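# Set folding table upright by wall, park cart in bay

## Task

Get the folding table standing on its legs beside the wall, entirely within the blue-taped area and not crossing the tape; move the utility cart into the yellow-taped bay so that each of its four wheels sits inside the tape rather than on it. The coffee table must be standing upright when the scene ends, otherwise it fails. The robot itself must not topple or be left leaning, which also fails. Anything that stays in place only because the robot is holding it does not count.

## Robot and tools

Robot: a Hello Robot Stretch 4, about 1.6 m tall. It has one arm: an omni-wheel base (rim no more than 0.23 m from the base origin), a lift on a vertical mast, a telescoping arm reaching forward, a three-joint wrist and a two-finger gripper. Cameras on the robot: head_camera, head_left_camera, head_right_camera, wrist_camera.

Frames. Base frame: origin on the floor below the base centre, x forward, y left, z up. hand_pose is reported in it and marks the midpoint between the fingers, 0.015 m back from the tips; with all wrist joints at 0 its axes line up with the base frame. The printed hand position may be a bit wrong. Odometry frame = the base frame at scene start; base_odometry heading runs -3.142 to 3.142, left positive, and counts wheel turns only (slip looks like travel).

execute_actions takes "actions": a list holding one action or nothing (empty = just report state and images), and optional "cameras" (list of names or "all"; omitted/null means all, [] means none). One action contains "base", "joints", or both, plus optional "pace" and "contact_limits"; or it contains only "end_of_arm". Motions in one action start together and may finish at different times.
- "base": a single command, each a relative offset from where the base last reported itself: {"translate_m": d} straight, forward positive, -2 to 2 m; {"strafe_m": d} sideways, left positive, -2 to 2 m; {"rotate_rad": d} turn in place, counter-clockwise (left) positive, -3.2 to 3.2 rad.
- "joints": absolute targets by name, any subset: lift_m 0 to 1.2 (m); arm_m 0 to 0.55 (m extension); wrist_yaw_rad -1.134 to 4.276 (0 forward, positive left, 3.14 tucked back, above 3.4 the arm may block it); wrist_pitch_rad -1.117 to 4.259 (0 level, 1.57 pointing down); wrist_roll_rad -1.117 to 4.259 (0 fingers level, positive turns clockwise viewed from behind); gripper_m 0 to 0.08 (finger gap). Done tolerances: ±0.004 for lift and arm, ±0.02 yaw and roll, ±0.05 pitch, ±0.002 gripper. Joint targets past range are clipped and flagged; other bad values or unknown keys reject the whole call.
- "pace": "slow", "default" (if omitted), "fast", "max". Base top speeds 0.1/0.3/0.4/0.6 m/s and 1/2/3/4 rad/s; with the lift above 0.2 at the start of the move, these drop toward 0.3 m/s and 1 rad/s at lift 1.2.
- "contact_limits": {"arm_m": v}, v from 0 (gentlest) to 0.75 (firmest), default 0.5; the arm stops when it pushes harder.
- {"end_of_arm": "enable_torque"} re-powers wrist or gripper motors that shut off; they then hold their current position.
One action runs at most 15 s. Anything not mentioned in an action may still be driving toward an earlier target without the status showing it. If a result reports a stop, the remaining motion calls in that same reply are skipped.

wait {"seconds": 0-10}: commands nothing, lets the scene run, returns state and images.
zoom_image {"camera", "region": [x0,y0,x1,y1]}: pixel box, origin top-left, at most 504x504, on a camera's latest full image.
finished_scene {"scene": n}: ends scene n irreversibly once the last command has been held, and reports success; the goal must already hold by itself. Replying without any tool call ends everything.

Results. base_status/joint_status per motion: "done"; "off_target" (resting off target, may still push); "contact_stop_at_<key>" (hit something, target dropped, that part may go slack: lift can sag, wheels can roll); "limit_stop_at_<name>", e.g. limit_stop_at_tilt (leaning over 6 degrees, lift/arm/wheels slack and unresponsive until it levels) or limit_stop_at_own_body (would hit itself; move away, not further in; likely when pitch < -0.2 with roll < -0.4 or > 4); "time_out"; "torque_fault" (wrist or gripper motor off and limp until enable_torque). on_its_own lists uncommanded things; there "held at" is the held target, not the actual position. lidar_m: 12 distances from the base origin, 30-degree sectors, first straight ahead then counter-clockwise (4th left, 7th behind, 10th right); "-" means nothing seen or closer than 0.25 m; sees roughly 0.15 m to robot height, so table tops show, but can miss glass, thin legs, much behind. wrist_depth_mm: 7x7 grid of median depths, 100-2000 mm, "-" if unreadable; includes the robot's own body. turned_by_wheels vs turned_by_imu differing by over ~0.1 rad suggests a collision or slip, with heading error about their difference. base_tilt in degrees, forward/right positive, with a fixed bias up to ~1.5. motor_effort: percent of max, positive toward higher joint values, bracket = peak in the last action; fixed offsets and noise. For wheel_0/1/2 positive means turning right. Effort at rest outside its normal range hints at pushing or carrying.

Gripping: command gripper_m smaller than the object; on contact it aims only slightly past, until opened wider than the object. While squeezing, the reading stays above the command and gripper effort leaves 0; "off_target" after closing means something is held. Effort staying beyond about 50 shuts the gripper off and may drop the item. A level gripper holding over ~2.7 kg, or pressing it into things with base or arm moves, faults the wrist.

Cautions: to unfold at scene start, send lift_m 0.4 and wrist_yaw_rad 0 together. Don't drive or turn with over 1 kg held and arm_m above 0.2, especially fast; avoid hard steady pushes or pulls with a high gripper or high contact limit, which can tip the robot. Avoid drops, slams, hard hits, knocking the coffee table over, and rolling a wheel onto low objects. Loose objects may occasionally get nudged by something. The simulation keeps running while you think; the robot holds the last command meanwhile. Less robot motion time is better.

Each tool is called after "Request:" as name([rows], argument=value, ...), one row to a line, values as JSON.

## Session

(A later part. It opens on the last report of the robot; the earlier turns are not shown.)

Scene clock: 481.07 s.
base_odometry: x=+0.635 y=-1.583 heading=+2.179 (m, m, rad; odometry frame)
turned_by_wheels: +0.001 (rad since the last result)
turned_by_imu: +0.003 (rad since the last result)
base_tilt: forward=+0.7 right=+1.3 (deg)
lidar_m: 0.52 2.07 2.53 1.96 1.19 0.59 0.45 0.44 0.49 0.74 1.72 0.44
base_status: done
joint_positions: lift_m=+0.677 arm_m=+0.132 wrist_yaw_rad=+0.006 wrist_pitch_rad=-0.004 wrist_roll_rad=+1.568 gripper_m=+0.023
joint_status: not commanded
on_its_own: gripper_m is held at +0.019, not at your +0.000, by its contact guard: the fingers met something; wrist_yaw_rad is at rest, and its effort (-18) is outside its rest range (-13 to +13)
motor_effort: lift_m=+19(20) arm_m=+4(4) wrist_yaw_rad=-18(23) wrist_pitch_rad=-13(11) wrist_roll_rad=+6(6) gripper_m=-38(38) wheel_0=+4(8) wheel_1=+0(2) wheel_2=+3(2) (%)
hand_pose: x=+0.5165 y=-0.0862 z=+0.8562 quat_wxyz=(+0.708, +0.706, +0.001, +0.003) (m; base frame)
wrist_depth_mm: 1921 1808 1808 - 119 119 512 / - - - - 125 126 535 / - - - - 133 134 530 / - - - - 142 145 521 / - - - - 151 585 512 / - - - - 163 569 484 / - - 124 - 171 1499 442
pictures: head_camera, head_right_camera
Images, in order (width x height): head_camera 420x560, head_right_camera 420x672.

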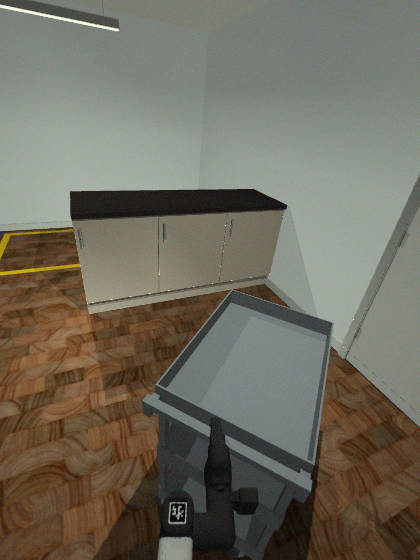

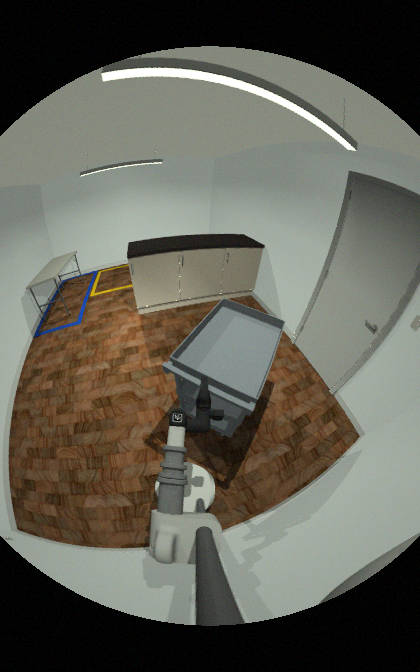

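Request:
execute_actions([
  {"joints":{"gripper_m":0.08}},
], cameras=[])

Request:
execute_actions([
  {"joints":{"arm_m":0},"base":{"translate_m":-0.05}},
], cameras=[])

Request:
execute_actions([
  {"base":{"strafe_m":0.9}},
], cameras=[])

Request:
execute_actions([
  {"base":{"translate_m":0.9},"joints":{"lift_m":0.43,"wrist_roll_rad":0}},
])

Scene clock: 516.47 s.
base_odometry: x=+0.635 y=-1.583 heading=+2.178 (m, m, rad; odometry frame)
turned_by_wheels: +0.000 (rad since the last result)
turned_by_imu: -0.001 (rad since the last result)
base_tilt: forward=+0.7 right=+1.3 (deg)
lidar_m: 0.52 2.07 2.52 1.98 1.21 0.58 0.45 0.44 0.49 0.75 1.72 0.45
base_status: not commanded
joint_positions: lift_m=+0.677 arm_m=+0.132 wrist_yaw_rad=+0.000 wrist_pitch_rad=-0.004 wrist_roll_rad=+1.570 gripper_m=+0.080
joint_status: all done
motor_effort: lift_m=+20(20) arm_m=+4(4) wrist_yaw_rad=-2(19) wrist_pitch_rad=-10(10) wrist_roll_rad=+1(7) gripper_m=+1(38) wheel_0=+2(4) wheel_1=+0(1) wheel_2=+1(3) (%)
hand_pose: x=+0.5160 y=-0.0873 z=+0.8563 quat_wxyz=(+0.708, +0.707, -0.001, +0.002) (m; base frame)
wrist_depth_mm: 1808 1863 1808 - 119 120 508 / - - - - 126 127 535 / - - - - 133 134 525 / - - - - 142 145 521 / - - - - 152 585 508 / - - - - 163 574 484 / - 123 - - 146 1366 449
pictures: none
No camera images: the call's "cameras" was empty. Leave "cameras" out to get every camera's image.

Scene clock: 517.90 s.
base_odometry: x=+0.663 y=-1.624 heading=+2.178 (m, m, rad; odometry frame)
turned_by_wheels: +0.000 (rad since the last result)
turned_by_imu: +0.000 (rad since the last result)
base_tilt: forward=+0.7 right=+1.3 (deg)
lidar_m: 0.50 2.11 2.51 1.96 1.07 0.50 0.41 0.38 0.43 0.69 1.76 0.49
base_status: done
joint_positions: lift_m=+0.677 arm_m=+0.001 wrist_yaw_rad=+0.000 wrist_pitch_rad=-0.004 wrist_roll_rad=+1.570 gripper_m=+0.080
joint_status: all done
motor_effort: lift_m=+20(20) arm_m=-5(6) wrist_yaw_rad=+0(2) wrist_pitch_rad=-11(12) wrist_roll_rad=+2(3) gripper_m=+1(2) wheel_0=-1(7) wheel_1=-1(5) wheel_2=+0(9) (%)
hand_pose: x=+0.3847 y=-0.0875 z=+0.8563 quat_wxyz=(+0.708, +0.707, -0.002, +0.002) (m; base frame)
wrist_depth_mm: 1863 1863 1863 216 270 273 278 / - - - 274 289 759 535 / - - - 291 917 741 525 / - - - 309 946 741 521 / - - - 329 - 707 512 / - - - 353 1983 654 508 / - 123 - 382 146 559 504
pictures: none
No camera images: the call's "cameras" was empty. Leave "cameras" out to get every camera's image.

Scene clock: 522.23 s.
base_odometry: x=-0.076 y=-2.137 heading=+2.178 (m, m, rad; odometry frame)
turned_by_wheels: +0.000 (rad since the last result)
turned_by_imu: -0.001 (rad since the last result)
base_tilt: forward=+0.7 right=+1.4 (deg)
lidar_m: 1.96 2.29 1.46 1.12 1.10 0.94 0.76 0.72 0.79 1.24 1.00 1.35
base_status: done
joint_positions: lift_m=+0.677 arm_m=+0.001 wrist_yaw_rad=+0.000 wrist_pitch_rad=-0.004 wrist_roll_rad=+1.570 gripper_m=+0.080
joint_status: not commanded
motor_effort: lift_m=+19(20) arm_m=-5(4) wrist_yaw_rad=-1(1) wrist_pitch_rad=-9(11) wrist_roll_rad=+2(2) gripper_m=+1(2) wheel_0=+1(11) wheel_1=-1(10) wheel_2=+1(2) (%)
hand_pose: x=+0.3847 y=-0.0875 z=+0.8563 quat_wxyz=(+0.708, +0.707, -0.002, +0.002) (m; base frame)
wrist_depth_mm: - - - - - 1708 1182 / - - - - - 1661 1182 / - - - 1921 - 1618 1160 / - - - 1808 1921 1618 1182 / - - - 1863 1863 1576 1138 / - - - - - 1537 1118 / - 123 - - 146 1397 1078
pictures: none
No camera images: the call's "cameras" was empty. Leave "cameras" out to get every camera's image.

Scene clock: 526.73 s.
base_odometry: x=-0.590 y=-1.398 heading=+2.178 (m, m, rad; odometry frame)
turned_by_wheels: +0.000 (rad since the last result)
turned_by_imu: -0.003 (rad since the last result)
base_tilt: forward=+0.7 right=+1.3 (deg)
lidar_m: 1.05 1.91 1.61 1.50 1.48 1.56 1.60 1.58 0.85 0.82 1.11 1.22
base_status: done
joint_positions: lift_m=+0.430 arm_m=+0.001 wrist_yaw_rad=+0.000 wrist_pitch_rad=-0.004 wrist_roll_rad=+0.001 gripper_m=+0.080
joint_status: all done
motor_effort: lift_m=+18(18) arm_m=-4(5) wrist_yaw_rad=+0(0) wrist_pitch_rad=-9(8) wrist_roll_rad=-1(4) gripper_m=+1(1) wheel_0=+0(6) wheel_1=+0(7) wheel_2=+2(9) (%)
hand_pose: x=+0.3847 y=-0.0875 z=+0.6095 quat_wxyz=(+1.000, +0.000, -0.002, +0.000) (m; base frame)
wrist_depth_mm: - - - - - - - / - - - - - - - / - - - 866 991 - - / - - 1308 854 976 1098 1229 / - - 1229 866 960 1098 1255 / - - 1138 866 976 1098 1255 / - 123 1025 842 146 1060 1205
pictures: head_camera, head_left_camera, head_right_camera, wrist_camera
Images, in order (width x height): head_camera 420x560, head_left_camera 420x672, head_right_camera 420x672, wrist_camera 616x392.

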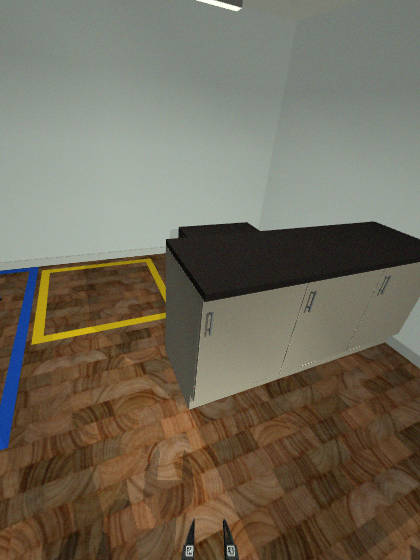

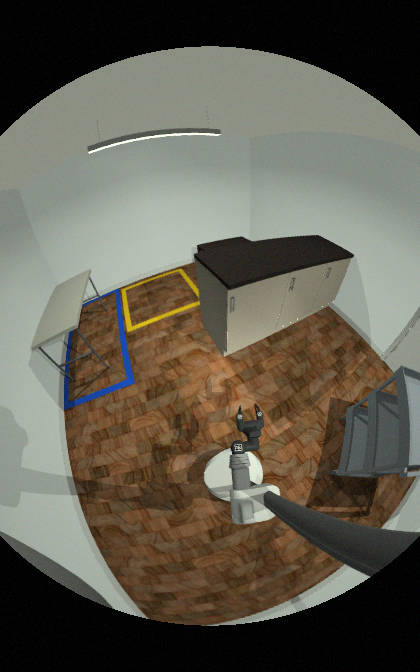

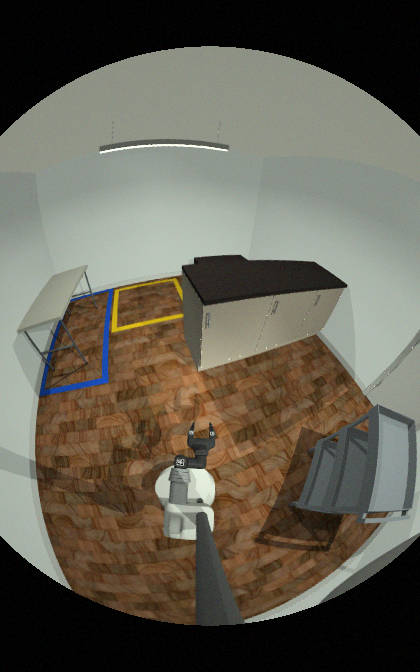

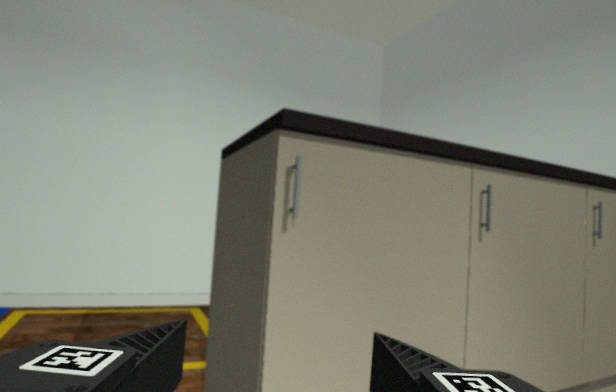

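Request:
execute_actions([
  {"base":{"rotate_rad":-1.5}},
], cameras=["head_camera","wrist_camera"])

Scene clock: 532.13 s.
base_odometry: x=-0.590 y=-1.398 heading=+0.678 (m, m, rad; odometry frame)
turned_by_wheels: -1.500 (rad since the last result)
turned_by_imu: -1.520 (rad since the last result)
base_tilt: forward=+0.7 right=+1.4 (deg)
lidar_m: 0.86 2.22 1.17 1.03 1.71 1.62 1.49 1.48 1.62 1.57 1.55 0.83
base_status: done
joint_positions: lift_m=+0.430 arm_m=+0.001 wrist_yaw_rad=+0.000 wrist_pitch_rad=-0.004 wrist_roll_rad=+0.001 gripper_m=+0.080
joint_status: not commanded
motor_effort: lift_m=+19(19) arm_m=-5(5) wrist_yaw_rad=-1(1) wrist_pitch_rad=-9(12) wrist_roll_rad=-1(1) gripper_m=+1(1) wheel_0=+0(6) wheel_1=+0(5) wheel_2=+1(6) (%)
hand_pose: x=+0.3847 y=-0.0874 z=+0.6094 quat_wxyz=(+1.000, +0.000, -0.002, +0.000) (m; base frame)
wrist_depth_mm: 1756 1863 - - - 1863 1499 / 1808 1863 - - - 1808 1464 / 1708 1863 768 676 603 1708 1430 / 1708 1808 - - 976 1708 1430 / 1808 1808 1863 - - 1661 1397 / 1708 1808 723 654 597 1661 1366 / - 123 1160 1118 146 1618 1366
pictures: head_camera, wrist_camera
Images, in order (width x height): head_camera 420x560, wrist_camera 616x392.

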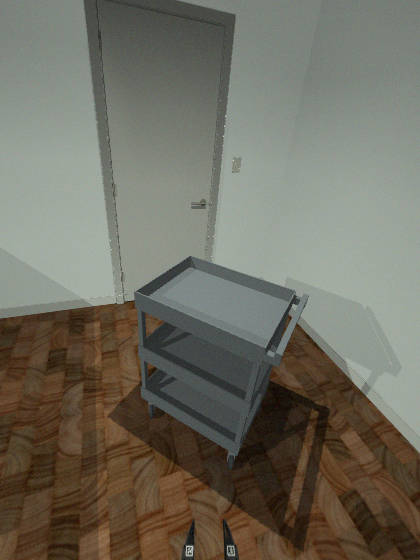

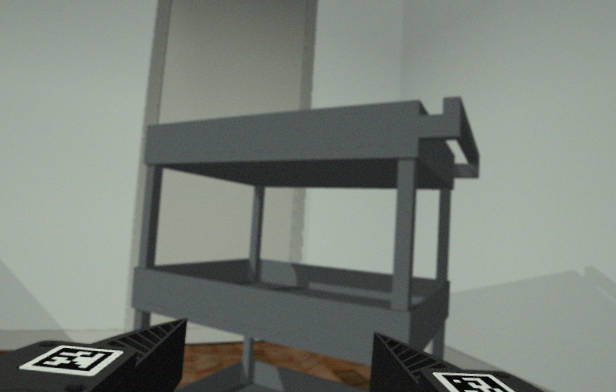

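Request:
execute_actions([
  {"base":{"strafe_m":0.31},"joints":{"lift_m":0.5}},
], cameras=[])

Request:
execute_actions([
  {"base":{"translate_m":0.3},"joints":{"arm_m":0.1}},
], cameras=["wrist_camera"])

Scene clock: 540.60 s.
base_odometry: x=-0.784 y=-1.157 heading=+0.678 (m, m, rad; odometry frame)
turned_by_wheels: +0.000 (rad since the last result)
turned_by_imu: -0.001 (rad since the last result)
base_tilt: forward=+0.7 right=+1.3 (deg)
lidar_m: 1.03 1.55 0.80 0.76 1.93 1.44 1.58 1.56 1.78 1.86 1.86 0.96
base_status: done
joint_positions: lift_m=+0.500 arm_m=+0.001 wrist_yaw_rad=+0.000 wrist_pitch_rad=-0.004 wrist_roll_rad=+0.001 gripper_m=+0.080
joint_status: all done
motor_effort: lift_m=+25(29) arm_m=-5(5) wrist_yaw_rad=-1(1) wrist_pitch_rad=-8(11) wrist_roll_rad=+0(1) gripper_m=+1(1) wheel_0=+1(7) wheel_1=-2(8) wheel_2=+2(4) (%)
hand_pose: x=+0.3847 y=-0.0874 z=+0.6789 quat_wxyz=(+1.000, +0.000, -0.002, +0.000) (m; base frame)
wrist_depth_mm: 1708 1863 1983 - - - 1808 / 1661 1756 1921 - - - 1756 / 1661 1756 1921 - - - 1661 / 1661 1808 1921 854 750 691 627 / 1661 1756 1983 - - - 1661 / 1618 1708 1921 1008 1118 1098 976 / - 123 1808 842 146 640 603
pictures: none
No camera images: the call's "cameras" was empty. Leave "cameras" out to get every camera's image.

Scene clock: 543.07 s.
base_odometry: x=-0.550 y=-0.968 heading=+0.679 (m, m, rad; odometry frame)
turned_by_wheels: +0.000 (rad since the last result)
turned_by_imu: -0.001 (rad since the last result)
base_tilt: forward=+0.7 right=+1.4 (deg)
lidar_m: 0.76 1.74 0.92 0.74 0.95 1.70 1.88 1.87 2.08 1.75 0.74 0.70
base_status: done
joint_positions: lift_m=+0.500 arm_m=+0.099 wrist_yaw_rad=+0.000 wrist_pitch_rad=-0.004 wrist_roll_rad=+0.001 gripper_m=+0.080
joint_status: all done
motor_effort: lift_m=+25(25) arm_m=+4(4) wrist_yaw_rad=-1(0) wrist_pitch_rad=-10(7) wrist_roll_rad=-1(1) gripper_m=+1(1) wheel_0=+1(3) wheel_1=+1(11) wheel_2=+2(9) (%)
hand_pose: x=+0.4828 y=-0.0874 z=+0.6789 quat_wxyz=(+1.000, +0.000, -0.002, +0.000) (m; base frame)
wrist_depth_mm: 1336 1464 1576 1756 1921 - 1576 / 1336 1464 1537 1808 1863 1921 1576 / 1336 1430 1537 452 399 359 334 / 1336 1464 1537 466 488 418 377 / 1308 1397 1537 1661 1921 1921 1537 / 1336 1430 1576 1661 1756 1808 1537 / - 123 1537 609 146 715 676
pictures: wrist_camera
Images, in order (width x height): wrist_camera 616x392.

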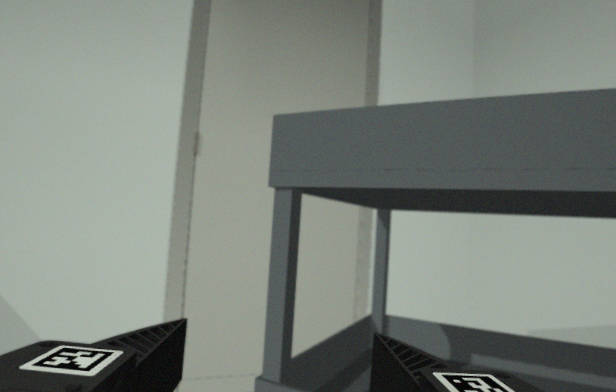

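Request:
execute_actions([
  {"base":{"translate_m":0.2},"joints":{"lift_m":0.47,"arm_m":0.14},"pace":"slow"},
], cameras=["wrist_camera"])

Scene clock: 550.30 s.
base_odometry: x=-0.395 y=-0.843 heading=+0.679 (m, m, rad; odometry frame)
turned_by_wheels: +0.000 (rad since the last result)
turned_by_imu: -0.002 (rad since the last result)
base_tilt: forward=+0.7 right=+1.3 (deg)
lidar_m: 0.57 1.69 0.99 0.81 0.81 1.88 2.07 2.05 2.10 1.73 0.54 0.54
base_status: done
joint_positions: lift_m=+0.470 arm_m=+0.139 wrist_yaw_rad=+0.000 wrist_pitch_rad=-0.004 wrist_roll_rad=+0.001 gripper_m=+0.080
joint_status: all done
motor_effort: lift_m=+18(18) arm_m=+5(5) wrist_yaw_rad=+0(0) wrist_pitch_rad=-9(9) wrist_roll_rad=-1(1) gripper_m=+1(1) wheel_0=+3(5) wheel_1=+0(6) wheel_2=-1(5) (%)
hand_pose: x=+0.5228 y=-0.0874 z=+0.6495 quat_wxyz=(+1.000, +0.000, -0.002, +0.000) (m; base frame)
wrist_depth_mm: 1182 1255 1366 219 193 174 - / 1182 1255 1336 219 198 181 176 / 1138 1229 1366 237 314 289 276 / 1138 1229 1308 239 1499 1661 1397 / 1118 1229 1308 1397 1537 1808 1430 / 1118 1229 1308 1430 1464 1708 1464 / - 123 1229 1430 146 554 521
pictures: wrist_camera
Images, in order (width x height): wrist_camera 616x392.

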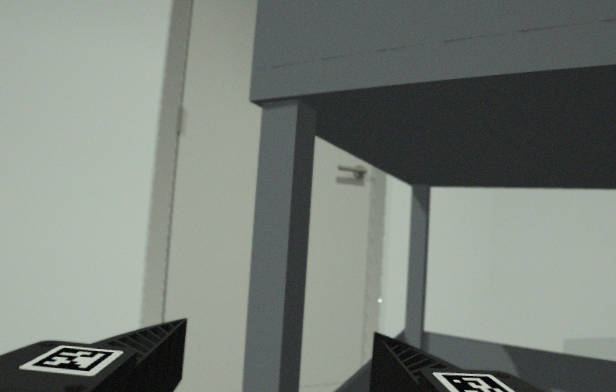

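Request:
execute_actions([
  {"base":{"translate_m":0.07},"joints":{"arm_m":0.18,"lift_m":0.45},"pace":"slow"},
], cameras=["wrist_camera"])

Request:
execute_actions([
  {"joints":{"gripper_m":0}},
], cameras=["wrist_camera"])

Scene clock: 558.90 s.
base_odometry: x=-0.341 y=-0.799 heading=+0.679 (m, m, rad; odometry frame)
turned_by_wheels: +0.000 (rad since the last result)
turned_by_imu: -0.001 (rad since the last result)
base_tilt: forward=+0.7 right=+1.3 (deg)
lidar_m: 0.50 1.62 1.01 0.83 0.82 1.93 2.13 2.12 2.05 1.70 0.50 0.46
base_status: done
joint_positions: lift_m=+0.450 arm_m=+0.179 wrist_yaw_rad=+0.000 wrist_pitch_rad=-0.004 wrist_roll_rad=+0.001 gripper_m=+0.080
joint_status: all done
motor_effort: lift_m=+18(20) arm_m=+5(4) wrist_yaw_rad=-1(1) wrist_pitch_rad=-9(9) wrist_roll_rad=-1(0) gripper_m=+1(1) wheel_0=+2(4) wheel_1=+1(5) wheel_2=-1(6) (%)
hand_pose: x=+0.5628 y=-0.0874 z=+0.6295 quat_wxyz=(+1.000, +0.000, -0.002, +0.000) (m; base frame)
wrist_depth_mm: 1078 1160 1229 119 175 170 173 / 1078 1160 1205 117 243 232 225 / 1060 1160 1182 118 1464 370 353 / 1060 1138 1205 119 1499 1618 1464 / 1042 1138 120 120 1430 1576 1430 / 1060 1118 118 121 1464 1618 1397 / - 123 116 122 146 469 904
pictures: wrist_camera
Images, in order (width x height): wrist_camera 616x392.

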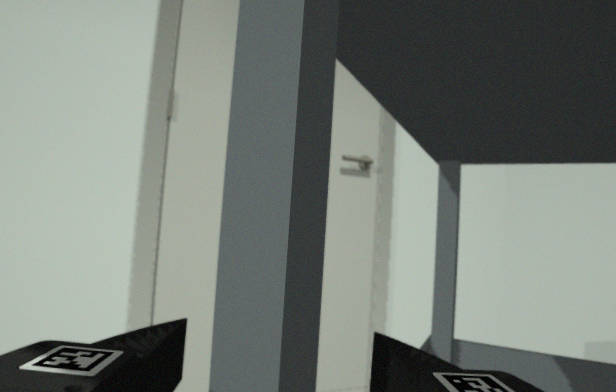

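Scene clock: 560.07 s.
base_odometry: x=-0.341 y=-0.799 heading=+0.679 (m, m, rad; odometry frame)
turned_by_wheels: +0.000 (rad since the last result)
turned_by_imu: +0.000 (rad since the last result)
base_tilt: forward=+0.7 right=+1.3 (deg)
lidar_m: 0.49 1.63 1.02 0.84 0.84 1.94 2.14 2.12 2.06 1.70 0.49 0.46
base_status: not commanded
joint_positions: lift_m=+0.450 arm_m=+0.179 wrist_yaw_rad=+0.003 wrist_pitch_rad=-0.005 wrist_roll_rad=+0.001 gripper_m=+0.031
joint_status: gripper_m off_target (ended at +0.031, target +0.000)
on_its_own: gripper_m is held at +0.025, not at your +0.000, by its contact guard: the fingers met something
motor_effort: lift_m=+18(18) arm_m=+4(5) wrist_yaw_rad=-11(14) wrist_pitch_rad=-9(10) wrist_roll_rad=+0(3) gripper_m=-46(62) wheel_0=+3(3) wheel_1=+1(1) wheel_2=+0(1) (%)
hand_pose: x=+0.5631 y=-0.0867 z=+0.6295 quat_wxyz=(+1.000, +0.000, -0.002, +0.002) (m; base frame)
wrist_depth_mm: 1098 1138 1255 119 175 171 173 / 1078 1160 1205 118 244 233 226 / 1098 1160 1182 117 1464 368 357 / 1060 1118 1182 115 1464 1661 1537 / 1078 1118 1205 114 1499 1661 1430 / 1078 1138 1160 113 1430 1618 1430 / 1042 1078 115 114 466 473 891
pictures: wrist_camera
Images, in order (width x height): wrist_camera 616x392.

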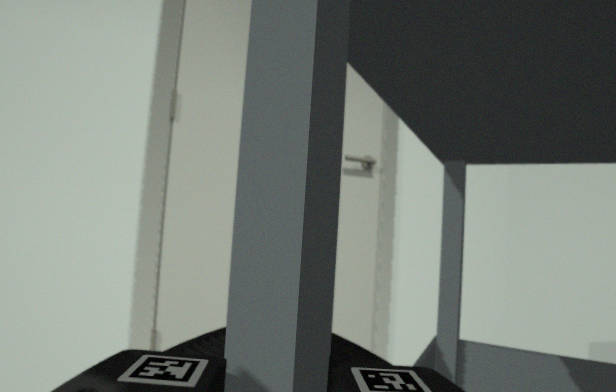

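Request:
execute_actions([
  {"base":{"translate_m":-0.5},"pace":"slow"},
], cameras=["head_camera"])

Request:
execute_actions([
  {"base":{"translate_m":-0.6},"pace":"slow"},
])

Scene clock: 570.57 s.
base_odometry: x=-0.729 y=-1.113 heading=+0.679 (m, m, rad; odometry frame)
turned_by_wheels: +0.000 (rad since the last result)
turned_by_imu: +0.000 (rad since the last result)
base_tilt: forward=+0.7 right=+1.3 (deg)
lidar_m: 0.70 1.60 0.83 0.72 2.10 1.49 1.64 1.63 1.83 1.83 1.01 0.72
base_status: done
joint_positions: lift_m=+0.450 arm_m=+0.179 wrist_yaw_rad=+0.000 wrist_pitch_rad=-0.005 wrist_roll_rad=+0.000 gripper_m=+0.025
joint_status: not commanded
on_its_own: gripper_m is held at +0.025, not at your +0.000, by its contact guard: the fingers met something
motor_effort: lift_m=+18(18) arm_m=+3(4) wrist_yaw_rad=+0(15) wrist_pitch_rad=-9(9) wrist_roll_rad=+2(1) gripper_m=-2(46) wheel_0=-3(4) wheel_1=+0(6) wheel_2=+1(7) (%)
hand_pose: x=+0.5630 y=-0.0875 z=+0.6295 quat_wxyz=(+1.000, +0.000, -0.002, +0.000) (m; base frame)
wrist_depth_mm: 1464 1576 1708 312 314 315 320 / 1499 1618 1708 307 309 315 319 / 1499 1537 1708 332 399 373 353 / 1430 1537 1661 1756 - 1863 1464 / 1499 1576 1661 1808 - - 1576 / 1430 1537 1661 741 741 759 759 / 1430 1537 138 294 597 615 647
pictures: head_camera
Images, in order (width x height): head_camera 420x560.

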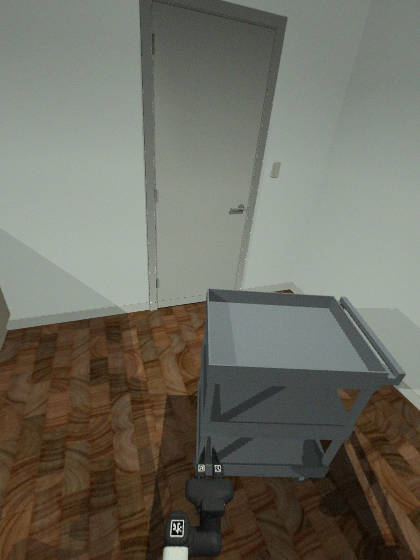

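Scene clock: 577.83 s.
base_odometry: x=-1.196 y=-1.490 heading=+0.679 (m, m, rad; odometry frame)
turned_by_wheels: +0.000 (rad since the last result)
turned_by_imu: +0.001 (rad since the last result)
base_tilt: forward=+0.7 right=+1.3 (deg)
lidar_m: 1.30 1.08 0.98 2.55 1.02 1.07 1.08 1.06 1.23 1.92 2.04 1.34
base_status: done
joint_positions: lift_m=+0.450 arm_m=+0.179 wrist_yaw_rad=+0.000 wrist_pitch_rad=-0.005 wrist_roll_rad=+0.000 gripper_m=+0.025
joint_status: not commanded
on_its_own: gripper_m is held at +0.025, not at your +0.000, by its contact guard: the fingers met something
motor_effort: lift_m=+18(18) arm_m=+3(3) wrist_yaw_rad=+0(0) wrist_pitch_rad=-9(9) wrist_roll_rad=+1(2) gripper_m=-2(2) wheel_0=-3(8) wheel_1=+0(6) wheel_2=+0(7) (%)
hand_pose: x=+0.5630 y=-0.0875 z=+0.6295 quat_wxyz=(+1.000, +0.000, -0.002, +0.000) (m; base frame)
wrist_depth_mm: - - - - - - 1983 / 1983 - - - - - 1921 / 1983 - - - - - 1808 / 1863 - - - 1042 946 1863 / 1921 - - - - - 1863 / 1983 - - 904 904 904 1756 / 1618 1708 138 878 1281 1708 1708
pictures: head_camera, head_left_camera, head_right_camera, wrist_camera
Images, in order (width x height): head_camera 420x560, head_left_camera 420x672, head_right_camera 420x672, wrist_camera 616x392.

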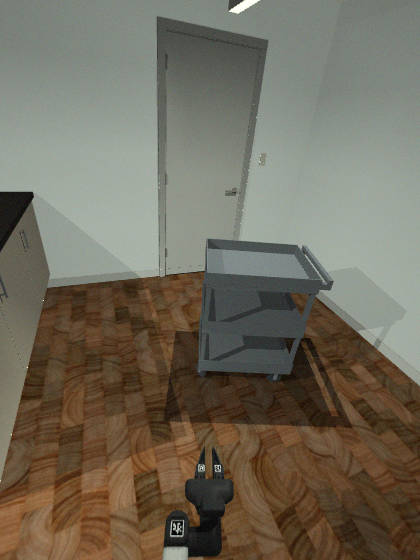

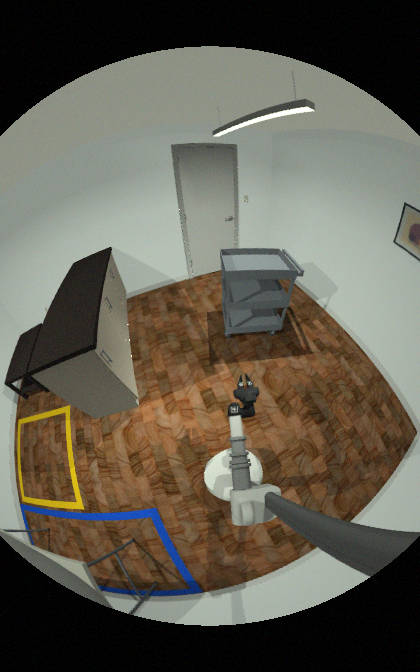

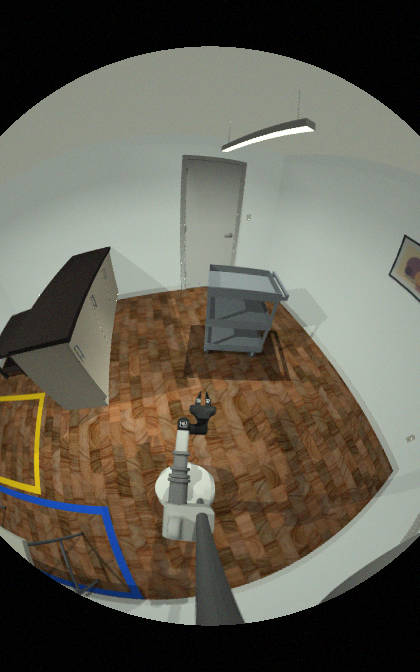

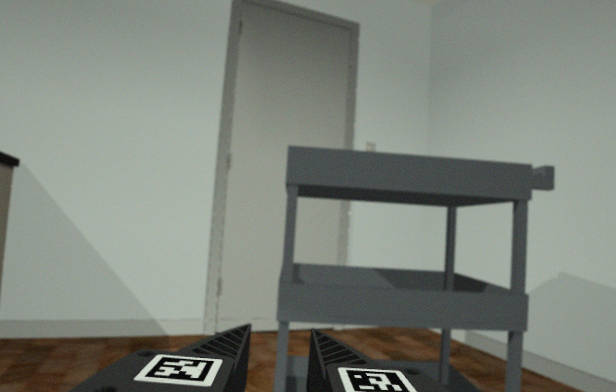

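Request:
execute_actions([
  {"base":{"translate_m":0.6},"joints":{"gripper_m":0.08}},
], cameras=["wrist_camera"])

Scene clock: 585.33 s.
base_odometry: x=-0.729 y=-1.113 heading=+0.679 (m, m, rad; odometry frame)
turned_by_wheels: +0.000 (rad since the last result)
turned_by_imu: -0.003 (rad since the last result)
base_tilt: forward=+0.7 right=+1.3 (deg)
lidar_m: 0.70 1.60 0.82 0.74 2.12 1.48 1.66 1.64 1.83 1.84 1.02 0.75
base_status: done
joint_positions: lift_m=+0.450 arm_m=+0.179 wrist_yaw_rad=+0.000 wrist_pitch_rad=-0.005 wrist_roll_rad=+0.000 gripper_m=+0.080
joint_status: all done
motor_effort: lift_m=+18(18) arm_m=+3(3) wrist_yaw_rad=-1(0) wrist_pitch_rad=-7(8) wrist_roll_rad=+2(3) gripper_m=+2(8) wheel_0=+0(6) wheel_1=+1(5) wheel_2=+0(12) (%)
hand_pose: x=+0.5630 y=-0.0875 z=+0.6295 quat_wxyz=(+1.000, +0.000, -0.002, +0.000) (m; base frame)
wrist_depth_mm: 1464 1618 1756 312 314 317 322 / 1499 1661 1708 307 310 314 317 / 1499 1618 1661 332 397 368 351 / 1430 1537 1661 1808 - 1808 1464 / 1464 1618 1708 1863 - - 1576 / 1464 1537 1661 732 741 750 750 / - 123 1618 492 146 634 647
pictures: wrist_camera
Images, in order (width x height): wrist_camera 616x392.

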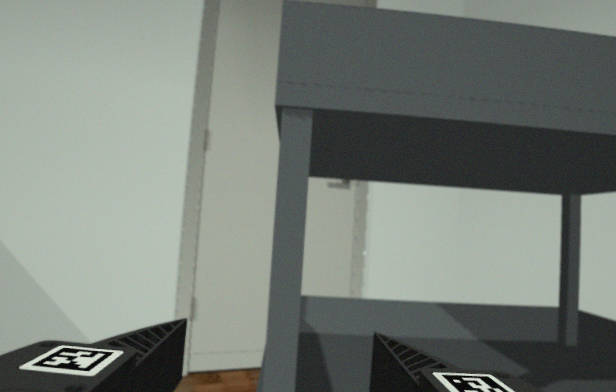

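Post depth is about 310 mm, so the advance is 0.19 m, then a deeper grip.

Request:
execute_actions([
  {"base":{"translate_m":0.2},"pace":"slow"},
], cameras=["wrist_camera"])

Request:
execute_actions([
  {"joints":{"gripper_m":0}},
], cameras=["wrist_camera"])

Request:
execute_actions([
  {"base":{"translate_m":-0.2},"pace":"slow"},
], cameras=["head_camera","wrist_camera"])

Scene clock: 595.50 s.
base_odometry: x=-0.574 y=-0.987 heading=+0.679 (m, m, rad; odometry frame)
turned_by_wheels: +0.000 (rad since the last result)
turned_by_imu: -0.002 (rad since the last result)
base_tilt: forward=+0.7 right=+1.4 (deg)
lidar_m: 0.51 1.72 0.89 0.71 2.46 1.64 1.87 1.85 2.00 1.77 0.73 0.52
base_status: done
joint_positions: lift_m=+0.450 arm_m=+0.179 wrist_yaw_rad=+0.000 wrist_pitch_rad=-0.005 wrist_roll_rad=+0.000 gripper_m=+0.080
joint_status: not commanded
motor_effort: lift_m=+19(18) arm_m=+3(3) wrist_yaw_rad=+0(0) wrist_pitch_rad=-9(8) wrist_roll_rad=+2(2) gripper_m=+1(2) wheel_0=+3(3) wheel_1=+1(1) wheel_2=-1(5) (%)
hand_pose: x=+0.5630 y=-0.0875 z=+0.6295 quat_wxyz=(+1.000, +0.000, -0.002, +0.000) (m; base frame)
wrist_depth_mm: 1336 1464 1576 109 175 171 172 / 1336 1397 1499 108 243 232 226 / 1308 1397 1537 107 397 370 353 / 1281 1397 1464 105 1863 1921 1537 / 1281 1366 1464 105 1863 1863 1499 / 1281 1366 1464 103 1808 1808 1499 / - 123 1430 102 146 544 554
pictures: wrist_camera
Images, in order (width x height): wrist_camera 616x392.

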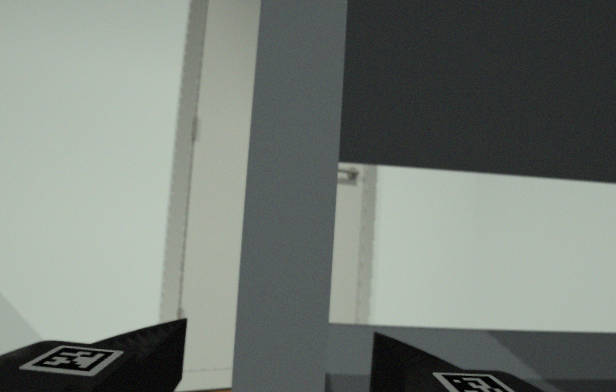

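Scene clock: 596.70 s.
base_odometry: x=-0.574 y=-0.987 heading=+0.679 (m, m, rad; odometry frame)
turned_by_wheels: +0.000 (rad since the last result)
turned_by_imu: +0.000 (rad since the last result)
base_tilt: forward=+0.7 right=+1.4 (deg)
lidar_m: 0.50 1.74 0.88 0.74 2.47 1.66 1.86 1.83 2.05 1.78 0.72 0.51
base_status: not commanded
joint_positions: lift_m=+0.450 arm_m=+0.179 wrist_yaw_rad=+0.000 wrist_pitch_rad=-0.004 wrist_roll_rad=+0.000 gripper_m=+0.024
joint_status: gripper_m off_target (ended at +0.024, target +0.000)
on_its_own: gripper_m is held at +0.019, not at your +0.000, by its contact guard: the fingers met something
motor_effort: lift_m=+19(18) arm_m=+3(3) wrist_yaw_rad=-1(0) wrist_pitch_rad=-7(10) wrist_roll_rad=+0(1) gripper_m=-41(43) wheel_0=+3(3) wheel_1=+1(1) wheel_2=-1(1) (%)
hand_pose: x=+0.5630 y=-0.0875 z=+0.6294 quat_wxyz=(+1.000, +0.000, -0.002, +0.000) (m; base frame)
wrist_depth_mm: 1336 1430 1499 109 175 171 173 / 1308 1464 1499 108 242 233 226 / 1336 1430 1499 106 402 373 355 / 1281 1397 1464 105 1756 1863 1537 / 1281 1430 1430 104 1808 1983 1537 / 1281 1366 1464 103 1808 1808 1537 / 1281 1336 102 102 544 549 549
pictures: wrist_camera
Images, in order (width x height): wrist_camera 616x392.

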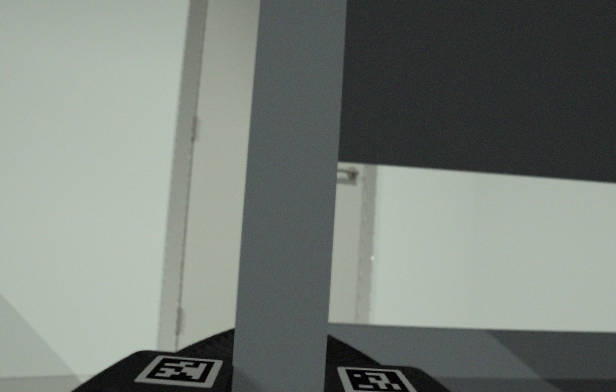

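Scene clock: 600.00 s.
torque_fault: gripper_m switched itself off since the last result.
base_odometry: x=-0.729 y=-1.113 heading=+0.679 (m, m, rad; odometry frame)
turned_by_wheels: +0.000 (rad since the last result)
turned_by_imu: +0.000 (rad since the last result)
base_tilt: forward=+0.6 right=+1.3 (deg)
lidar_m: 0.54 1.59 0.84 0.72 2.11 1.50 1.65 1.65 1.83 1.84 0.91 0.58
base_status: done
joint_positions: lift_m=+0.450 arm_m=+0.180 wrist_yaw_rad=+0.001 wrist_pitch_rad=-0.005 wrist_roll_rad=-0.001 gripper_m=+0.038
joint_status: not commanded
on_its_own: gripper_m is off since a torque_fault, until you send "end_of_arm": "enable_torque" (your +0.000 is given up)
motor_effort: lift_m=+18(18) arm_m=+2(3) wrist_yaw_rad=-2(28) wrist_pitch_rad=-9(10) wrist_roll_rad=+3(5) gripper_m=+0(53) wheel_0=-3(4) wheel_1=+0(2) wheel_2=+1(9) (%)
hand_pose: x=+0.5633 y=-0.0873 z=+0.6295 quat_wxyz=(+1.000, +0.000, -0.002, +0.000) (m; base frame)
wrist_depth_mm: 1464 1618 1708 143 175 171 168 / 1464 1576 1661 141 243 233 226 / 1464 1576 1618 140 397 368 353 / 1464 1618 1618 138 - 1983 683 / 1464 1537 1576 138 - - 1499 / 1464 1576 530 136 1983 1808 1464 / 1430 1499 131 135 591 627 621
pictures: head_camera, wrist_camera
Images, in order (width x height): head_camera 420x560, wrist_camera 616x392.

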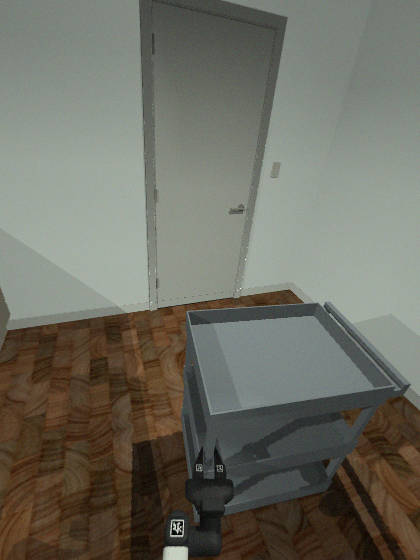

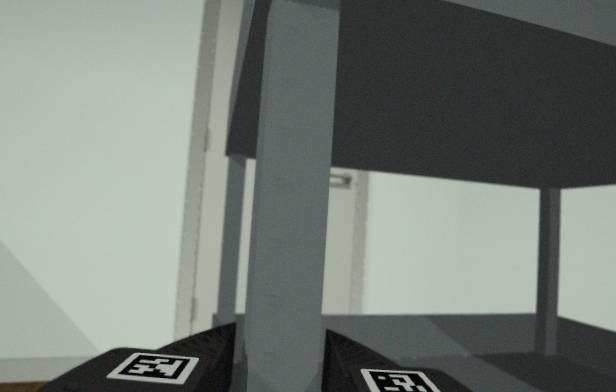

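Request:
execute_actions([
  {"end_of_arm":"enable_torque"},
], cameras=[])

Request:
execute_actions([
  {"joints":{"gripper_m":0.08}},
], cameras=[])

Request:
execute_actions([
  {"joints":{"arm_m":0},"base":{"translate_m":-0.1}},
], cameras=[])

Request:
execute_actions([
  {"joints":{"lift_m":1.15,"wrist_pitch_rad":1.57},"base":{"rotate_rad":0.3}},
], cameras=[])

Request:
execute_actions([
  {"base":{"strafe_m":-0.45}},
])

Scene clock: 631.17 s.
base_odometry: x=-0.729 y=-1.113 heading=+0.679 (m, m, rad; odometry frame)
turned_by_wheels: +0.000 (rad since the last result)
turned_by_imu: -0.001 (rad since the last result)
base_tilt: forward=+0.7 right=+1.3 (deg)
lidar_m: 0.56 1.57 0.81 0.74 2.11 1.50 1.66 1.64 1.83 1.82 0.95 0.57
base_status: not commanded
joint_positions: lift_m=+0.450 arm_m=+0.180 wrist_yaw_rad=+0.001 wrist_pitch_rad=-0.005 wrist_roll_rad=-0.001 gripper_m=+0.038
joint_status: not commanded
end_of_arm: enable_torque: each motor that was off is on again
on_its_own: gripper_m is held at +0.038, not at your +0.000, since a torque_fault
motor_effort: lift_m=+18(18) arm_m=+2(2) wrist_yaw_rad=-2(2) wrist_pitch_rad=-9(9) wrist_roll_rad=+3(2) gripper_m=+0(0) wheel_0=-3(3) wheel_1=+0(0) wheel_2=+0(1) (%)
hand_pose: x=+0.5633 y=-0.0873 z=+0.6295 quat_wxyz=(+1.000, +0.000, -0.002, +0.000) (m; base frame)
wrist_depth_mm: 1499 1576 1661 143 174 171 168 / 1464 1618 1661 141 243 232 226 / 1499 1618 1661 140 397 373 353 / 1430 1576 1708 139 - 1983 683 / 1397 1537 1661 138 - - 1499 / 1464 1499 539 137 - 1808 1499 / 1430 1499 131 134 591 621 621
pictures: none
No camera images: the call's "cameras" was empty. Leave "cameras" out to get every camera's image.

Scene clock: 632.23 s.
base_odometry: x=-0.729 y=-1.113 heading=+0.679 (m, m, rad; odometry frame)
turned_by_wheels: +0.000 (rad since the last result)
turned_by_imu: +0.000 (rad since the last result)
base_tilt: forward=+0.7 right=+1.3 (deg)
lidar_m: 0.54 1.60 0.82 0.73 2.11 1.47 1.67 1.65 1.82 1.84 0.91 0.58
base_status: not commanded
joint_positions: lift_m=+0.450 arm_m=+0.180 wrist_yaw_rad=+0.001 wrist_pitch_rad=-0.005 wrist_roll_rad=-0.001 gripper_m=+0.080
joint_status: all done
motor_effort: lift_m=+18(18) arm_m=+2(2) wrist_yaw_rad=-3(4) wrist_pitch_rad=-11(10) wrist_roll_rad=+2(2) gripper_m=+1(1) wheel_0=-3(3) wheel_1=+0(0) wheel_2=+1(1) (%)
hand_pose: x=+0.5633 y=-0.0873 z=+0.6295 quat_wxyz=(+1.000, +0.000, -0.002, +0.000) (m; base frame)
wrist_depth_mm: 1430 1618 1708 143 175 171 168 / 1430 1576 1661 141 244 233 226 / 1464 1618 1661 140 399 370 355 / 1430 1576 1661 138 - 1983 691 / 1464 1576 1576 138 - - 1537 / 1464 1576 530 137 1921 1921 1499 / - 123 530 135 146 627 615
pictures: none
No camera images: the call's "cameras" was empty. Leave "cameras" out to get every camera's image.

Scene clock: 633.87 s.
base_odometry: x=-0.807 y=-1.176 heading=+0.679 (m, m, rad; odometry frame)
turned_by_wheels: +0.000 (rad since the last result)
turned_by_imu: +0.000 (rad since the last result)
base_tilt: forward=+0.7 right=+1.3 (deg)
lidar_m: 0.64 1.49 0.79 0.75 1.86 1.37 1.56 1.55 1.71 1.86 1.86 0.68
base_status: done
joint_positions: lift_m=+0.450 arm_m=+0.001 wrist_yaw_rad=+0.000 wrist_pitch_rad=-0.005 wrist_roll_rad=-0.001 gripper_m=+0.080
joint_status: all done
motor_effort: lift_m=+19(19) arm_m=-5(5) wrist_yaw_rad=-1(3) wrist_pitch_rad=-10(10) wrist_roll_rad=+2(3) gripper_m=+2(2) wheel_0=-1(6) wheel_1=+0(6) wheel_2=-2(10) (%)
hand_pose: x=+0.3847 y=-0.0875 z=+0.6295 quat_wxyz=(+1.000, +0.000, -0.002, +0.000) (m; base frame)
wrist_depth_mm: 1808 1863 1983 - - - 1756 / 1661 1863 - 430 455 - 1708 / 1708 1808 1921 430 449 480 500 / 1661 1808 1921 878 - 878 1576 / 1708 1808 1863 - - - 1618 / 1708 1756 1863 854 917 931 1537 / - 123 1499 407 146 459 484
pictures: none
No camera images: the call's "cameras" was empty. Leave "cameras" out to get every camera's image.

Scene clock: 637.47 s.
base_odometry: x=-0.807 y=-1.176 heading=+0.978 (m, m, rad; odometry frame)
turned_by_wheels: +0.300 (rad since the last result)
turned_by_imu: +0.303 (rad since the last result)
base_tilt: forward=+0.7 right=+1.4 (deg)
lidar_m: 2.18 0.94 0.73 2.87 1.40 1.59 1.56 1.60 1.99 1.86 0.80 0.65
base_status: done
joint_positions: lift_m=+1.150 arm_m=+0.001 wrist_yaw_rad=+0.000 wrist_pitch_rad=+1.570 wrist_roll_rad=+0.000 gripper_m=+0.080
joint_status: all done
motor_effort: lift_m=+25(27) arm_m=-4(5) wrist_yaw_rad=-1(0) wrist_pitch_rad=+2(5) wrist_roll_rad=+2(3) gripper_m=+2(1) wheel_0=-2(8) wheel_1=-1(1) wheel_2=-1(6) (%)
hand_pose: x=+0.1722 y=-0.0874 z=+1.1153 quat_wxyz=(+0.707, +0.000, +0.707, +0.000) (m; base frame)
wrist_depth_mm: 1205 1255 1308 1308 831 842 842 / 1229 1281 1281 1281 1160 842 854 / 1205 1281 1255 1281 1308 1308 1308 / 1182 1255 1255 1281 1281 1308 1308 / 1205 1205 1025 1229 1255 1281 1281 / 1205 1229 1008 1025 1255 1281 1281 / - 123 991 1255 146 1229 1308
pictures: none
No camera images: the call's "cameras" was empty. Leave "cameras" out to get every camera's image.

Scene clock: 640.30 s.
base_odometry: x=-0.434 y=-1.427 heading=+0.978 (m, m, rad; odometry frame)
turned_by_wheels: +0.000 (rad since the last result)
turned_by_imu: -0.001 (rad since the last result)
base_tilt: forward=+0.7 right=+1.3 (deg)
lidar_m: 0.54 0.62 1.17 1.39 1.79 1.64 1.53 1.56 1.49 1.41 1.50 0.56
base_status: done
joint_positions: lift_m=+1.150 arm_m=+0.001 wrist_yaw_rad=+0.000 wrist_pitch_rad=+1.570 wrist_roll_rad=+0.000 gripper_m=+0.080
joint_status: not commanded
motor_effort: lift_m=+24(25) arm_m=-4(4) wrist_yaw_rad=-1(1) wrist_pitch_rad=+1(1) wrist_roll_rad=+2(2) gripper_m=+2(2) wheel_0=-1(6) wheel_1=-1(8) wheel_2=-1(3) (%)
hand_pose: x=+0.1722 y=-0.0874 z=+1.1153 quat_wxyz=(+0.707, +0.000, +0.707, +0.000) (m; base frame)
wrist_depth_mm: 1255 1281 809 820 831 809 1308 / 1229 1281 1138 1118 842 1308 1366 / 1205 1229 1229 1281 1281 1336 1336 / 1205 1229 1255 1255 1255 1281 1308 / 1182 1205 1042 1255 1255 1281 1281 / 1182 1182 1008 1008 1229 1255 1281 / - 123 1008 1229 146 1229 1255
pictures: head_camera, head_left_camera, head_right_camera, wrist_camera
Images, in order (width x height): head_camera 420x560, head_left_camera 420x672, head_right_camera 420x672, wrist_camera 616x392.

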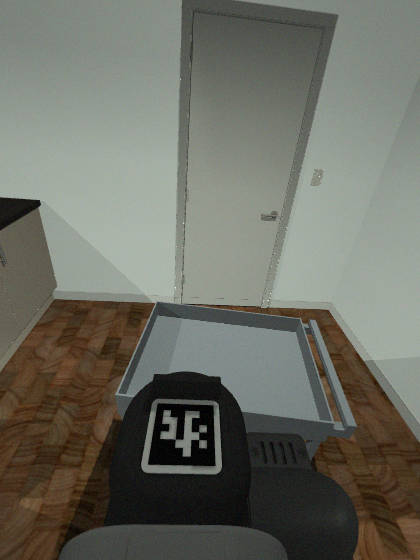

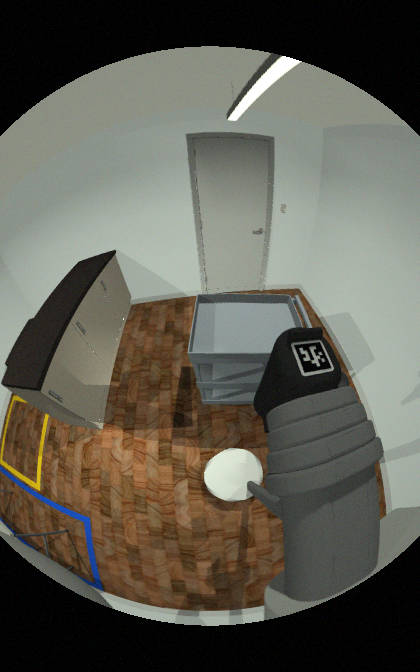

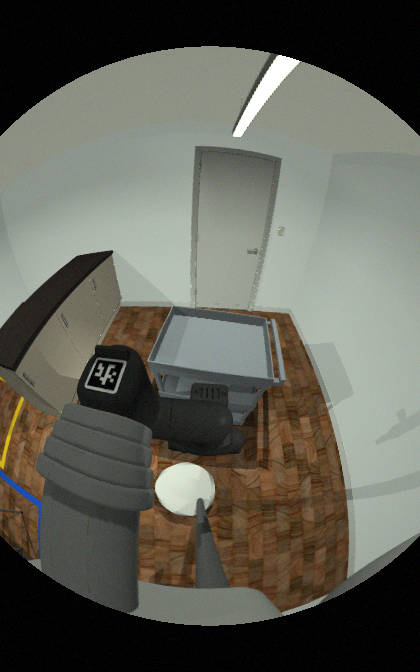

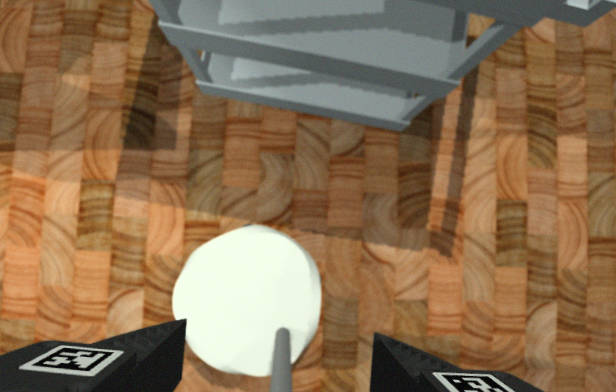

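Request:
execute_actions([
  {"joints":{"arm_m":0.3},"base":{"translate_m":0.15},"pace":"slow"},
], cameras=["wrist_camera","head_right_camera"])

Scene clock: 651.87 s.
base_odometry: x=-0.350 y=-1.302 heading=+0.978 (m, m, rad; odometry frame)
turned_by_wheels: +0.000 (rad since the last result)
turned_by_imu: -0.002 (rad since the last result)
base_tilt: forward=+0.7 right=+1.3 (deg)
lidar_m: 0.38 0.44 1.16 1.11 1.86 1.79 1.70 1.72 1.46 1.40 0.54 0.41
base_status: done
joint_positions: lift_m=+1.150 arm_m=+0.299 wrist_yaw_rad=+0.000 wrist_pitch_rad=+1.570 wrist_roll_rad=+0.000 gripper_m=+0.080
joint_status: all done
motor_effort: lift_m=+24(24) arm_m=+5(3) wrist_yaw_rad=-1(1) wrist_pitch_rad=-1(1) wrist_roll_rad=+3(2) gripper_m=+1(1) wheel_0=+2(4) wheel_1=+1(5) wheel_2=-1(11) (%)
hand_pose: x=+0.4703 y=-0.0874 z=+1.1153 quat_wxyz=(+0.707, +0.000, +0.707, +0.000) (m; base frame)
wrist_depth_mm: 1205 473 480 484 492 496 500 / 1255 466 477 480 488 496 492 / 459 466 473 480 480 488 492 / 445 459 462 473 477 480 477 / 433 455 462 469 473 477 462 / 1182 452 455 459 473 473 455 / - 123 1008 1098 146 424 430
pictures: head_right_camera, wrist_camera
Images, in order (width x height): head_right_camera 420x672, wrist_camera 616x392.

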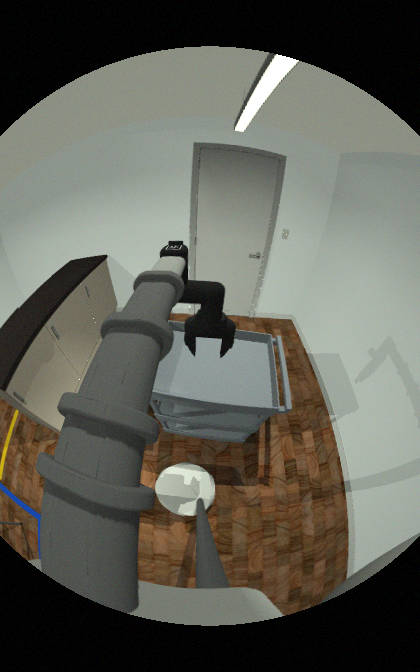

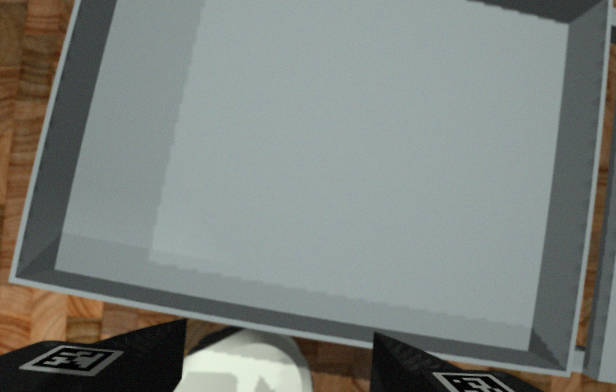

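Request:
execute_actions([
  {"joints":{"lift_m":0.85,"arm_m":0.33},"pace":"slow"},
], cameras=["wrist_camera","head_right_camera"])

Request:
execute_actions([
  {"base":{"translate_m":-0.35},"pace":"slow"},
], cameras=["wrist_camera","head_right_camera"])

Scene clock: 661.30 s.
base_odometry: x=-0.350 y=-1.302 heading=+0.978 (m, m, rad; odometry frame)
turned_by_wheels: +0.000 (rad since the last result)
turned_by_imu: -0.001 (rad since the last result)
base_tilt: forward=+0.7 right=+1.3 (deg)
lidar_m: 0.40 0.43 1.15 1.12 1.87 1.80 1.69 1.72 1.46 1.41 0.55 0.41
base_status: not commanded
joint_positions: lift_m=+0.850 arm_m=+0.329 wrist_yaw_rad=+0.000 wrist_pitch_rad=+1.570 wrist_roll_rad=+0.000 gripper_m=+0.080
joint_status: all done
motor_effort: lift_m=+18(24) arm_m=+5(5) wrist_yaw_rad=-1(1) wrist_pitch_rad=-3(1) wrist_roll_rad=+2(2) gripper_m=+1(2) wheel_0=+1(1) wheel_1=+1(1) wheel_2=-1(1) (%)
hand_pose: x=+0.5003 y=-0.0874 z=+0.8159 quat_wxyz=(+0.707, +0.000, +0.707, +0.000) (m; base frame)
wrist_depth_mm: 170 172 175 177 180 182 183 / 168 170 172 175 177 179 181 / 167 169 171 173 176 178 179 / 165 167 169 172 174 177 178 / 163 166 168 169 172 174 176 / 162 164 166 168 170 173 175 / - 122 164 167 146 171 173
pictures: head_right_camera, wrist_camera
Images, in order (width x height): head_right_camera 420x672, wrist_camera 616x392.

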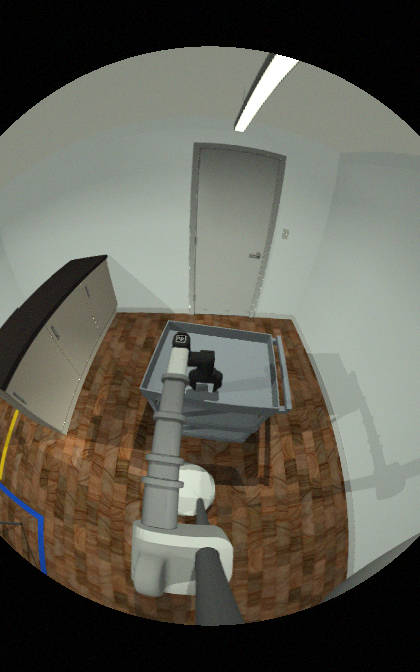

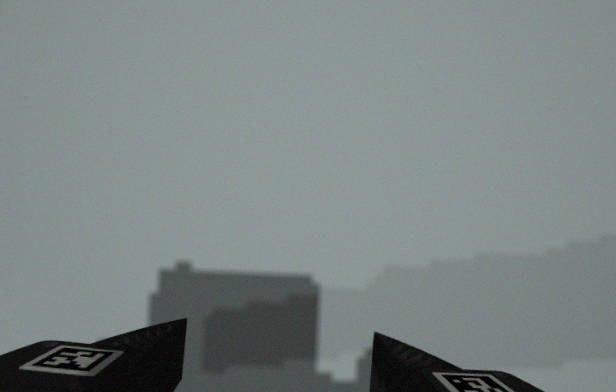

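Scene clock: 666.10 s.
base_odometry: x=-0.546 y=-1.593 heading=+0.979 (m, m, rad; odometry frame)
turned_by_wheels: +0.000 (rad since the last result)
turned_by_imu: +0.001 (rad since the last result)
base_tilt: forward=+0.7 right=+1.3 (deg)
lidar_m: 0.43 0.41 1.25 2.48 1.71 1.42 1.32 1.35 1.51 1.39 1.47 0.50
base_status: done
joint_positions: lift_m=+0.850 arm_m=+0.330 wrist_yaw_rad=+0.003 wrist_pitch_rad=+1.567 wrist_roll_rad=-0.001 gripper_m=+0.080
joint_status: not commanded
motor_effort: lift_m=+19(19) arm_m=+0(5) wrist_yaw_rad=-8(14) wrist_pitch_rad=+6(32) wrist_roll_rad=+5(12) gripper_m=+1(1) wheel_0=+0(5) wheel_1=-2(6) wheel_2=+3(7) (%)
hand_pose: x=+0.5018 y=-0.0874 z=+0.8158 quat_wxyz=(+0.708, -0.001, +0.706, +0.001) (m; base frame)
wrist_depth_mm: 171 173 175 177 180 182 184 / 169 171 174 175 177 180 182 / 168 169 172 174 176 178 180 / 165 167 169 172 174 176 178 / 164 166 167 170 172 175 176 / 163 164 166 169 171 173 174 / - 123 165 167 146 171 173
pictures: head_right_camera, wrist_camera
Images, in order (width x height): head_right_camera 420x672, wrist_camera 616x392.

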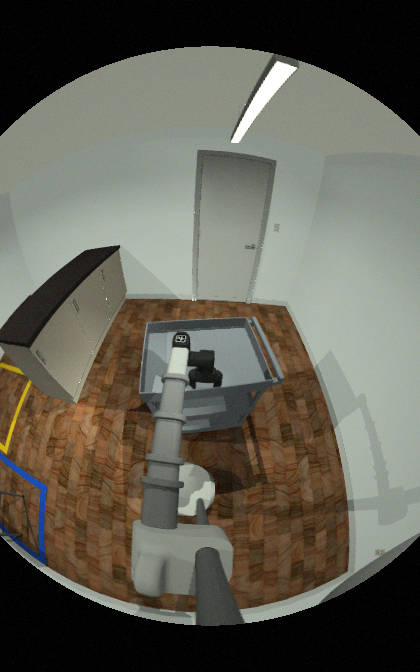

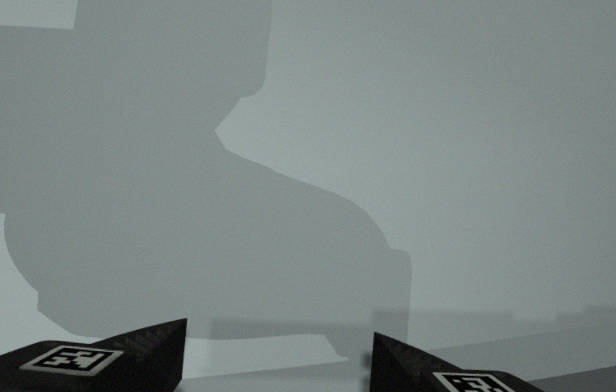

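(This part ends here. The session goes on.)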